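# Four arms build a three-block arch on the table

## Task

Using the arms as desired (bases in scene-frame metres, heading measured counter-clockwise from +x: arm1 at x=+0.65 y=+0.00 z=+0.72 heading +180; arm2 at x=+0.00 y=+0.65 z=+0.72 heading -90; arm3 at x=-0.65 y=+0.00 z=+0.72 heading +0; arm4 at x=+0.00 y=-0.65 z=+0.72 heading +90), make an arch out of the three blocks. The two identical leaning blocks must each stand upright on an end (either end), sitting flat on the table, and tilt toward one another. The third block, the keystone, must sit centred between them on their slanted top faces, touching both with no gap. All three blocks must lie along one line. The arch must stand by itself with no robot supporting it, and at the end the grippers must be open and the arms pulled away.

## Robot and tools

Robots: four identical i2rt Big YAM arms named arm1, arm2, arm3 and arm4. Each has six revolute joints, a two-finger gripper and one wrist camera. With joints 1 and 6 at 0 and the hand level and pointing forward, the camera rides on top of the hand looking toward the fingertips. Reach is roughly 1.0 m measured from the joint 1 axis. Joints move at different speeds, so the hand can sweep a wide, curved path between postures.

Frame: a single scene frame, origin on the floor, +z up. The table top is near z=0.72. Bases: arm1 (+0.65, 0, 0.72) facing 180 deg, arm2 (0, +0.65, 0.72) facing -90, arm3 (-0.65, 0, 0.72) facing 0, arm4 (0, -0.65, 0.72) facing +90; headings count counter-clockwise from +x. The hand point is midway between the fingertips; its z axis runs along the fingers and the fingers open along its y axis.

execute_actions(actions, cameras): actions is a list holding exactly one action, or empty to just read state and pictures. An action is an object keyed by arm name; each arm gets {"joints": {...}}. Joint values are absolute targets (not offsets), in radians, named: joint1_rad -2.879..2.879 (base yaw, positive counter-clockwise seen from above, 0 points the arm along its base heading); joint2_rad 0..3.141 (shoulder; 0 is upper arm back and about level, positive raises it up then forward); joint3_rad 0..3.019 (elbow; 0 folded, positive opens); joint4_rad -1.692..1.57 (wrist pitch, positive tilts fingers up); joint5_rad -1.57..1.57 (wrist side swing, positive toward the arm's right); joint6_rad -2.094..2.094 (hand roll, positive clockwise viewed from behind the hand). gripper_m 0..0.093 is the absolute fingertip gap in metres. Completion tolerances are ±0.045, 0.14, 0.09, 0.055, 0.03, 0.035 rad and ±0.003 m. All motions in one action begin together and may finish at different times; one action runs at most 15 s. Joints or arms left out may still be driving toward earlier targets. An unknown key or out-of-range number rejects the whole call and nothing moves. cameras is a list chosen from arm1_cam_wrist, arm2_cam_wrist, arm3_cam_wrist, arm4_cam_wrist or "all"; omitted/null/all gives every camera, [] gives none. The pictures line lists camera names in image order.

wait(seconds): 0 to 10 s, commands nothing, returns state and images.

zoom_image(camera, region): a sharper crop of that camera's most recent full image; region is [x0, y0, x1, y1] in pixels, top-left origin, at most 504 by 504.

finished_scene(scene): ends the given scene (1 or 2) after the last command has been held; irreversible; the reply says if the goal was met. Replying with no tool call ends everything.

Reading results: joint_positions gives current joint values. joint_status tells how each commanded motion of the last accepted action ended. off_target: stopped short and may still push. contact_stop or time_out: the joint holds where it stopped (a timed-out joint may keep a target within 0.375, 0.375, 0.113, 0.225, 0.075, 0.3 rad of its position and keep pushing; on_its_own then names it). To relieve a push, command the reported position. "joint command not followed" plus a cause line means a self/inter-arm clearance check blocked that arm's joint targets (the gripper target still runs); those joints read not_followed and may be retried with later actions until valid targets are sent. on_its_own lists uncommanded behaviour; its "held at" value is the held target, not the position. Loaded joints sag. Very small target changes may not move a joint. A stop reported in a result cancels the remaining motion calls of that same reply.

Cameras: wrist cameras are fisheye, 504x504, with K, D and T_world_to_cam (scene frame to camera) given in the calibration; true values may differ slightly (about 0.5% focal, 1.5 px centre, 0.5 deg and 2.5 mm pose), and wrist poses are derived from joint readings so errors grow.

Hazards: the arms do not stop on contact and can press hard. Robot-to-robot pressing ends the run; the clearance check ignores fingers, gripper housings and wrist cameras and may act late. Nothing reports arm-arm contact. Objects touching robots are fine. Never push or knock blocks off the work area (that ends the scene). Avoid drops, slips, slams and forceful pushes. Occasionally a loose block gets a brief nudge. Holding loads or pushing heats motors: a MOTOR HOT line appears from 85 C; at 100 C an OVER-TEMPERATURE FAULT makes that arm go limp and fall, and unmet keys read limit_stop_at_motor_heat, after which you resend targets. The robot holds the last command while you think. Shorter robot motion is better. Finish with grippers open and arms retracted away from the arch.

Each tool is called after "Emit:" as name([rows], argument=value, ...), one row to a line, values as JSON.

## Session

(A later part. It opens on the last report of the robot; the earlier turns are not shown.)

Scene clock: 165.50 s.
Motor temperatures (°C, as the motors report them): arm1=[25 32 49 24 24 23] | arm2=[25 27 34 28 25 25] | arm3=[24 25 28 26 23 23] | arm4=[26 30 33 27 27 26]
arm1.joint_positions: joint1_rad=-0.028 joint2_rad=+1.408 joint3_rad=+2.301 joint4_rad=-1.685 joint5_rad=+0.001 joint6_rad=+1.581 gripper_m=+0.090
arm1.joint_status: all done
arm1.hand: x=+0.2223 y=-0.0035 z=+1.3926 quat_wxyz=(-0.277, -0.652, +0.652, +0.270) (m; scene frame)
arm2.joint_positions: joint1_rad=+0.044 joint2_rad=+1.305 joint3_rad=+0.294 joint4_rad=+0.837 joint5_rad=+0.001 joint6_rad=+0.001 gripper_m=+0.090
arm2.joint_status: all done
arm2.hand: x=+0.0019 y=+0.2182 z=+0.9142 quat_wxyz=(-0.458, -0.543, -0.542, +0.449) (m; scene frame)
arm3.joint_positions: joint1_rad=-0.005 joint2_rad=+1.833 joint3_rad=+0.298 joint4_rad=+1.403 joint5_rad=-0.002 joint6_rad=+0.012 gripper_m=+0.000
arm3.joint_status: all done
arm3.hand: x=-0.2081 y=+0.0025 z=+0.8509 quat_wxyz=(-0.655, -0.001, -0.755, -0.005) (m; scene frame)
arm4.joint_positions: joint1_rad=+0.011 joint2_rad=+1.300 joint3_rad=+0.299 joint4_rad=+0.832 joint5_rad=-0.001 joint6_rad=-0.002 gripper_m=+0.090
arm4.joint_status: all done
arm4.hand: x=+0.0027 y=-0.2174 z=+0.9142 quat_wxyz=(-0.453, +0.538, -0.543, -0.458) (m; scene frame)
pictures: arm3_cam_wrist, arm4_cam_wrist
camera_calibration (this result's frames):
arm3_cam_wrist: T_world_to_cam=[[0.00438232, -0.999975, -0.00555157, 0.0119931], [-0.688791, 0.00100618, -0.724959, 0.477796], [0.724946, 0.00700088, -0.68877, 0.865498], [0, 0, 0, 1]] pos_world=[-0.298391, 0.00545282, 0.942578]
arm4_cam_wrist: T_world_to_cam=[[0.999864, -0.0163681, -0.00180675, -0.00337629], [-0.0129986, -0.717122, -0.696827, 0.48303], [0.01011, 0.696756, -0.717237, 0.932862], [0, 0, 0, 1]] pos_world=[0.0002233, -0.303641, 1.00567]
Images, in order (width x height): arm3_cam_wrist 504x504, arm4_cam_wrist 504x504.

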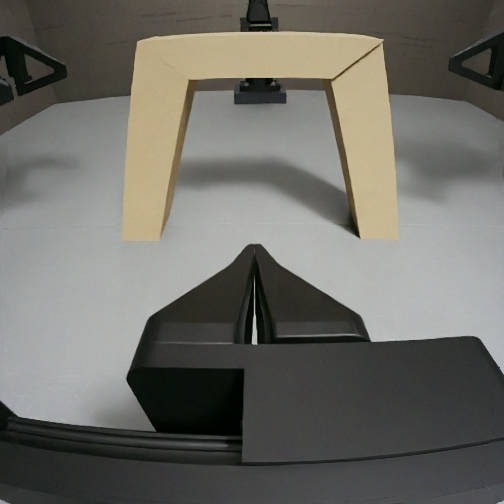

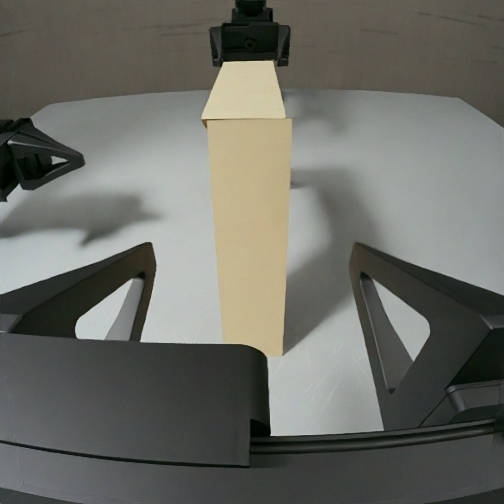

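Emit:
zoom_image(camera="arm3_cam_wrist", region=[310, 25, 400, 95])

Emit:
zoom_image(camera="arm4_cam_wrist", region=[190, 50, 310, 150])

Region (310, 25, 400, 95) of arm3_cam_wrist's 504x504 image, scaled by 5.600, with more detail than that image has.

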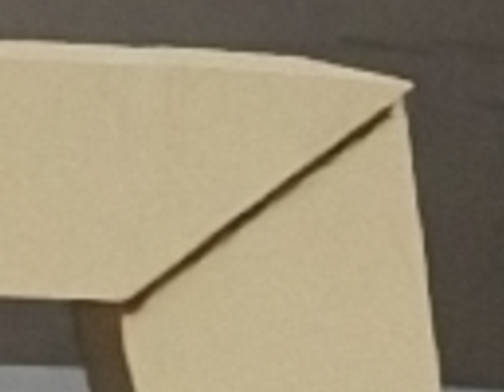

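Region (190, 50, 310, 150) of arm4_cam_wrist's 504x504 image, scaled by 4.200, with more detail than that image has.

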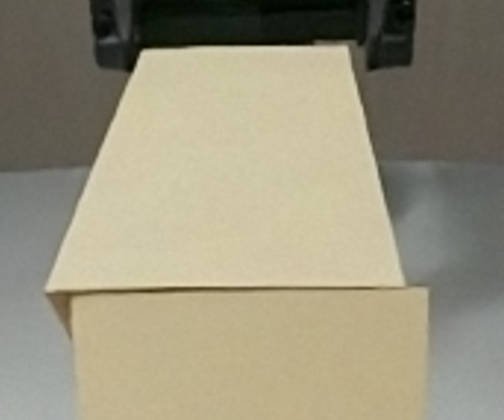

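Emit:
execute_actions([
  {"arm4":{"joints":{"joint2_rad":1.505,"joint3_rad":0.74,"joint4_rad":0.475}},"arm3":{"joints":{"joint4_rad":1.57}}},
], cameras=["arm3_cam_wrist","arm4_cam_wrist"])

Scene clock: 183.23 s.
Motor temperatures (°C, as the motors report them): arm1=[25 29 47 24 24 23] | arm2=[25 26 33 28 25 25] | arm3=[24 25 28 26 23 23] | arm4=[26 29 32 27 27 26]
arm1.joint_positions: joint1_rad=-0.028 joint2_rad=+1.408 joint3_rad=+2.301 joint4_rad=-1.685 joint5_rad=+0.001 joint6_rad=+1.581 gripper_m=+0.090
arm1.joint_status: not commanded
arm1.hand: x=+0.2223 y=-0.0035 z=+1.3926 quat_wxyz=(-0.277, -0.652, +0.652, +0.270) (m; scene frame)
arm2.joint_positions: joint1_rad=+0.044 joint2_rad=+1.305 joint3_rad=+0.294 joint4_rad=+0.837 joint5_rad=+0.001 joint6_rad=+0.001 gripper_m=+0.090
arm2.joint_status: not commanded
arm2.hand: x=+0.0019 y=+0.2182 z=+0.9142 quat_wxyz=(-0.458, -0.543, -0.542, +0.449) (m; scene frame)
arm3.joint_positions: joint1_rad=-0.005 joint2_rad=+1.833 joint3_rad=+0.298 joint4_rad=+1.550 joint5_rad=-0.002 joint6_rad=+0.012 gripper_m=+0.000
arm3.joint_status: all done
arm3.hand: x=-0.2057 y=+0.0026 z=+0.8870 quat_wxyz=(-0.709, +0.000, -0.705, -0.006) (m; scene frame)
arm4.joint_positions: joint1_rad=+0.011 joint2_rad=+1.514 joint3_rad=+0.710 joint4_rad=+0.492 joint5_rad=-0.001 joint6_rad=-0.002 gripper_m=+0.090
arm4.joint_status: all done
arm4.hand: x=+0.0031 y=-0.0847 z=+0.9257 quat_wxyz=(-0.413, +0.569, -0.574, -0.419) (m; scene frame)
pictures: arm3_cam_wrist, arm4_cam_wrist
camera_calibration (this result's frames):
arm3_cam_wrist: T_world_to_cam=[[0.00570859, -0.999968, -0.00557642, 0.012614], [-0.574664, 0.0012832, -0.818389, 0.612082], [0.81837, 0.00787641, -0.574638, 0.806593], [0, 0, 0, 1]] pos_world=[-0.308421, 0.00547511, 0.96449]
arm4_cam_wrist: T_world_to_cam=[[0.99989, -0.0148599, 0.000195112, -0.00324816], [-0.0119039, -0.808706, -0.588092, 0.477789], [0.00889678, 0.588025, -0.808794, 0.924207], [0, 0, 0, 1]] pos_world=[0.00071288, -0.157114, 1.02848]
Images, in order (width x height): arm3_cam_wrist 504x504, arm4_cam_wrist 504x504.

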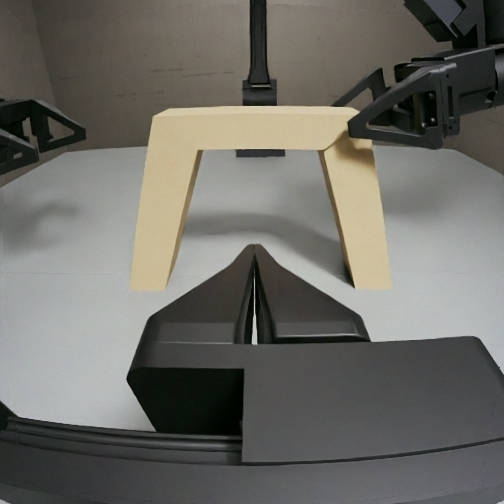

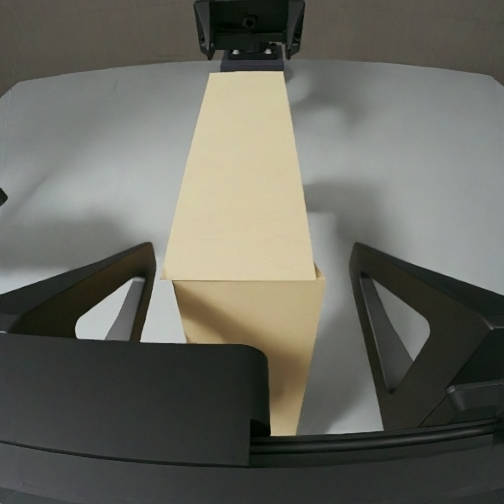

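Emit:
execute_actions([
  {"arm4":{"joints":{"gripper_m":0.061}}},
], cameras=[])

Emit:
execute_actions([
  {"arm4":{"joints":{"gripper_m":0.09}}},
], cameras=["arm3_cam_wrist","arm4_cam_wrist","arm2_cam_wrist"])

Scene clock: 188.23 s.
Motor temperatures (°C, as the motors report them): arm1=[25 29 46 24 24 23] | arm2=[25 26 33 28 25 25] | arm3=[24 25 28 26 23 23] | arm4=[26 29 33 27 27 26]
arm1.joint_positions: joint1_rad=-0.028 joint2_rad=+1.408 joint3_rad=+2.301 joint4_rad=-1.685 joint5_rad=+0.001 joint6_rad=+1.581 gripper_m=+0.090
arm1.joint_status: not commanded
arm1.hand: x=+0.2223 y=-0.0035 z=+1.3926 quat_wxyz=(-0.277, -0.652, +0.652, +0.270) (m; scene frame)
arm2.joint_positions: joint1_rad=+0.044 joint2_rad=+1.305 joint3_rad=+0.294 joint4_rad=+0.837 joint5_rad=+0.001 joint6_rad=+0.001 gripper_m=+0.090
arm2.joint_status: not commanded
arm2.hand: x=+0.0019 y=+0.2182 z=+0.9142 quat_wxyz=(-0.458, -0.543, -0.542, +0.449) (m; scene frame)
arm3.joint_positions: joint1_rad=-0.005 joint2_rad=+1.833 joint3_rad=+0.298 joint4_rad=+1.550 joint5_rad=-0.002 joint6_rad=+0.012 gripper_m=+0.000
arm3.joint_status: not commanded
arm3.hand: x=-0.2057 y=+0.0026 z=+0.8870 quat_wxyz=(-0.709, +0.000, -0.705, -0.006) (m; scene frame)
arm4.joint_positions: joint1_rad=+0.011 joint2_rad=+1.514 joint3_rad=+0.710 joint4_rad=+0.492 joint5_rad=-0.002 joint6_rad=-0.002 gripper_m=+0.061
arm4.joint_status: all done
arm4.hand: x=+0.0029 y=-0.0847 z=+0.9257 quat_wxyz=(-0.413, +0.570, -0.574, -0.419) (m; scene frame)
pictures: none
No camera images: the call's "cameras" was empty. Leave "cameras" out to get every camera's image.

Scene clock: 188.77 s.
Motor temperatures (°C, as the motors report them): arm1=[25 29 46 24 24 23] | arm2=[25 26 33 28 25 25] | arm3=[24 25 28 26 23 23] | arm4=[26 29 33 27 27 26]
arm1.joint_positions: joint1_rad=-0.028 joint2_rad=+1.408 joint3_rad=+2.301 joint4_rad=-1.685 joint5_rad=+0.001 joint6_rad=+1.581 gripper_m=+0.090
arm1.joint_status: not commanded
arm1.hand: x=+0.2223 y=-0.0035 z=+1.3926 quat_wxyz=(-0.277, -0.652, +0.652, +0.270) (m; scene frame)
arm2.joint_positions: joint1_rad=+0.044 joint2_rad=+1.305 joint3_rad=+0.294 joint4_rad=+0.837 joint5_rad=+0.001 joint6_rad=+0.001 gripper_m=+0.090
arm2.joint_status: not commanded
arm2.hand: x=+0.0019 y=+0.2182 z=+0.9142 quat_wxyz=(-0.458, -0.543, -0.542, +0.449) (m; scene frame)
arm3.joint_positions: joint1_rad=-0.005 joint2_rad=+1.833 joint3_rad=+0.298 joint4_rad=+1.550 joint5_rad=-0.002 joint6_rad=+0.012 gripper_m=+0.000
arm3.joint_status: not commanded
arm3.hand: x=-0.2057 y=+0.0026 z=+0.8870 quat_wxyz=(-0.709, +0.000, -0.705, -0.006) (m; scene frame)
arm4.joint_positions: joint1_rad=+0.011 joint2_rad=+1.514 joint3_rad=+0.710 joint4_rad=+0.492 joint5_rad=-0.001 joint6_rad=-0.002 gripper_m=+0.090
arm4.joint_status: all done
arm4.hand: x=+0.0029 y=-0.0847 z=+0.9257 quat_wxyz=(-0.413, +0.570, -0.574, -0.419) (m; scene frame)
pictures: arm2_cam_wrist, arm3_cam_wrist, arm4_cam_wrist
camera_calibration (this result's frames):
arm2_cam_wrist: T_world_to_cam=[[-0.99998, -0.00141991, -0.00622399, 0.00650773], [0.0033254, 0.716376, -0.697706, 0.489693], [0.0054494, -0.697713, -0.716357, 0.93176], [0, 0, 0, 1]] pos_world=[-0.000198353, 0.299306, 1.00917]
arm3_cam_wrist: T_world_to_cam=[[0.00570859, -0.999968, -0.00557642, 0.012614], [-0.574664, 0.0012832, -0.818389, 0.612082], [0.81837, 0.00787641, -0.574638, 0.806593], [0, 0, 0, 1]] pos_world=[-0.308421, 0.00547511, 0.96449]
arm4_cam_wrist: T_world_to_cam=[[0.9999, -0.014134, -0.0000394233, -0.00283849], [-0.0114546, -0.808709, -0.588097, 0.477791], [0.00828026, 0.588038, -0.808791, 0.924209], [0, 0, 0, 1]] pos_world=[0.000658421, -0.157116, 1.02848]
Images, in order (width x height): arm2_cam_wrist 504x504, arm3_cam_wrist 504x504, arm4_cam_wrist 504x504.

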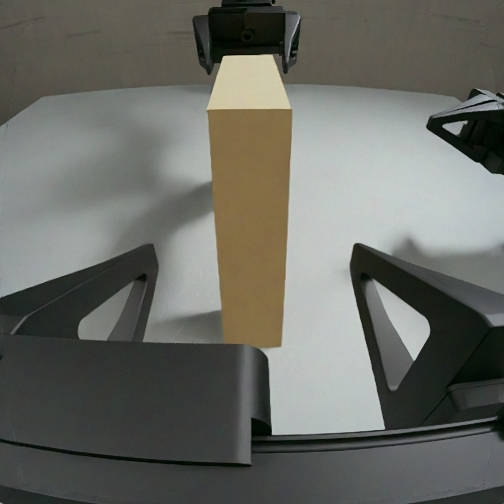

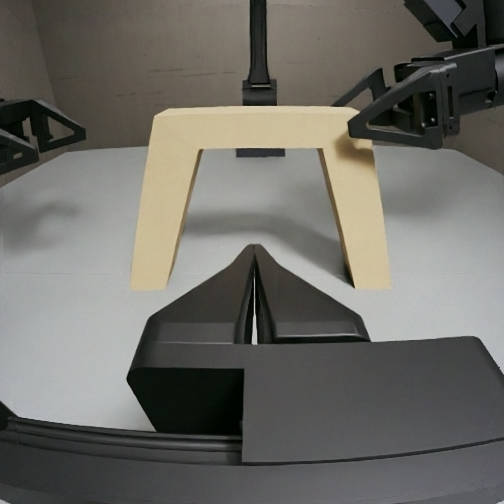

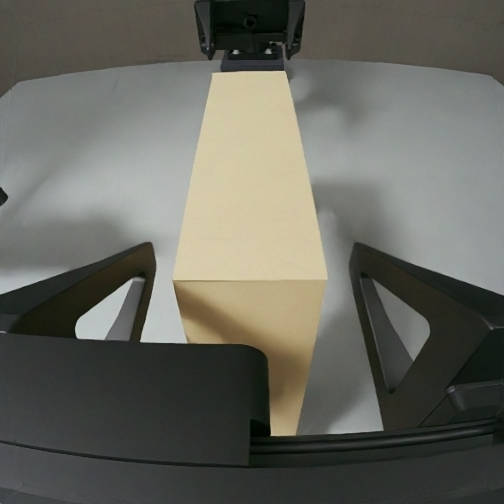

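Aligned now. Retreat.

Emit:
execute_actions([
  {"arm4":{"joints":{"joint2_rad":1.0,"joint3_rad":0.5}},"arm2":{"joints":{"joint2_rad":0.9}}},
], cameras=["arm3_cam_wrist"])

Scene clock: 192.57 s.
Motor temperatures (°C, as the motors report them): arm1=[25 29 46 24 24 23] | arm2=[25 26 33 27 25 25] | arm3=[24 25 28 26 23 23] | arm4=[26 29 33 27 27 26]
arm1.joint_positions: joint1_rad=-0.028 joint2_rad=+1.408 joint3_rad=+2.301 joint4_rad=-1.685 joint5_rad=+0.001 joint6_rad=+1.581 gripper_m=+0.090
arm1.joint_status: not commanded
arm1.hand: x=+0.2223 y=-0.0035 z=+1.3926 quat_wxyz=(-0.277, -0.652, +0.652, +0.270) (m; scene frame)
arm2.joint_positions: joint1_rad=+0.044 joint2_rad=+0.896 joint3_rad=+0.294 joint4_rad=+0.842 joint5_rad=+0.001 joint6_rad=+0.001 gripper_m=+0.090
arm2.joint_status: all done
arm2.hand: x=+0.0002 y=+0.2583 z=+1.0775 quat_wxyz=(-0.559, -0.439, -0.437, +0.551) (m; scene frame)
arm3.joint_positions: joint1_rad=-0.005 joint2_rad=+1.833 joint3_rad=+0.298 joint4_rad=+1.550 joint5_rad=-0.002 joint6_rad=+0.012 gripper_m=+0.000
arm3.joint_status: not commanded
arm3.hand: x=-0.2057 y=+0.0026 z=+0.8870 quat_wxyz=(-0.709, +0.000, -0.705, -0.006) (m; scene frame)
arm4.joint_positions: joint1_rad=+0.011 joint2_rad=+0.992 joint3_rad=+0.494 joint4_rad=+0.487 joint5_rad=-0.001 joint6_rad=-0.002 gripper_m=+0.090
arm4.joint_status: all done
arm4.hand: x=+0.0043 y=-0.1987 z=+1.0632 quat_wxyz=(-0.495, +0.500, -0.505, -0.500) (m; scene frame)
pictures: arm3_cam_wrist
camera_calibration (this result's frames):
arm3_cam_wrist: T_world_to_cam=[[0.00570859, -0.999968, -0.00557642, 0.012614], [-0.574664, 0.0012832, -0.818389, 0.612082], [0.81837, 0.00787641, -0.574638, 0.806593], [0, 0, 0, 1]] pos_world=[-0.308421, 0.00547511, 0.96449]
Images, in order (width x height): arm3_cam_wrist 504x504.

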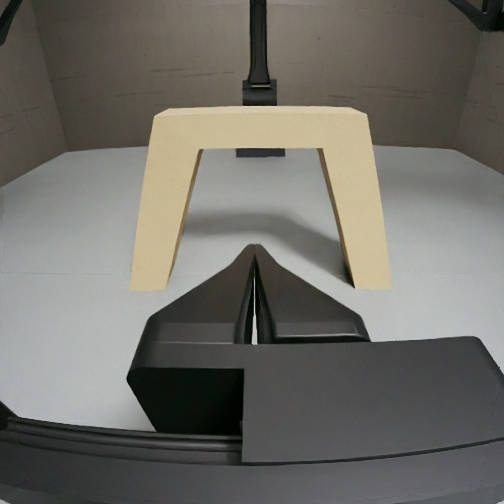

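Emit:
finished_scene(scene=2)

The scene is finished: the task was done.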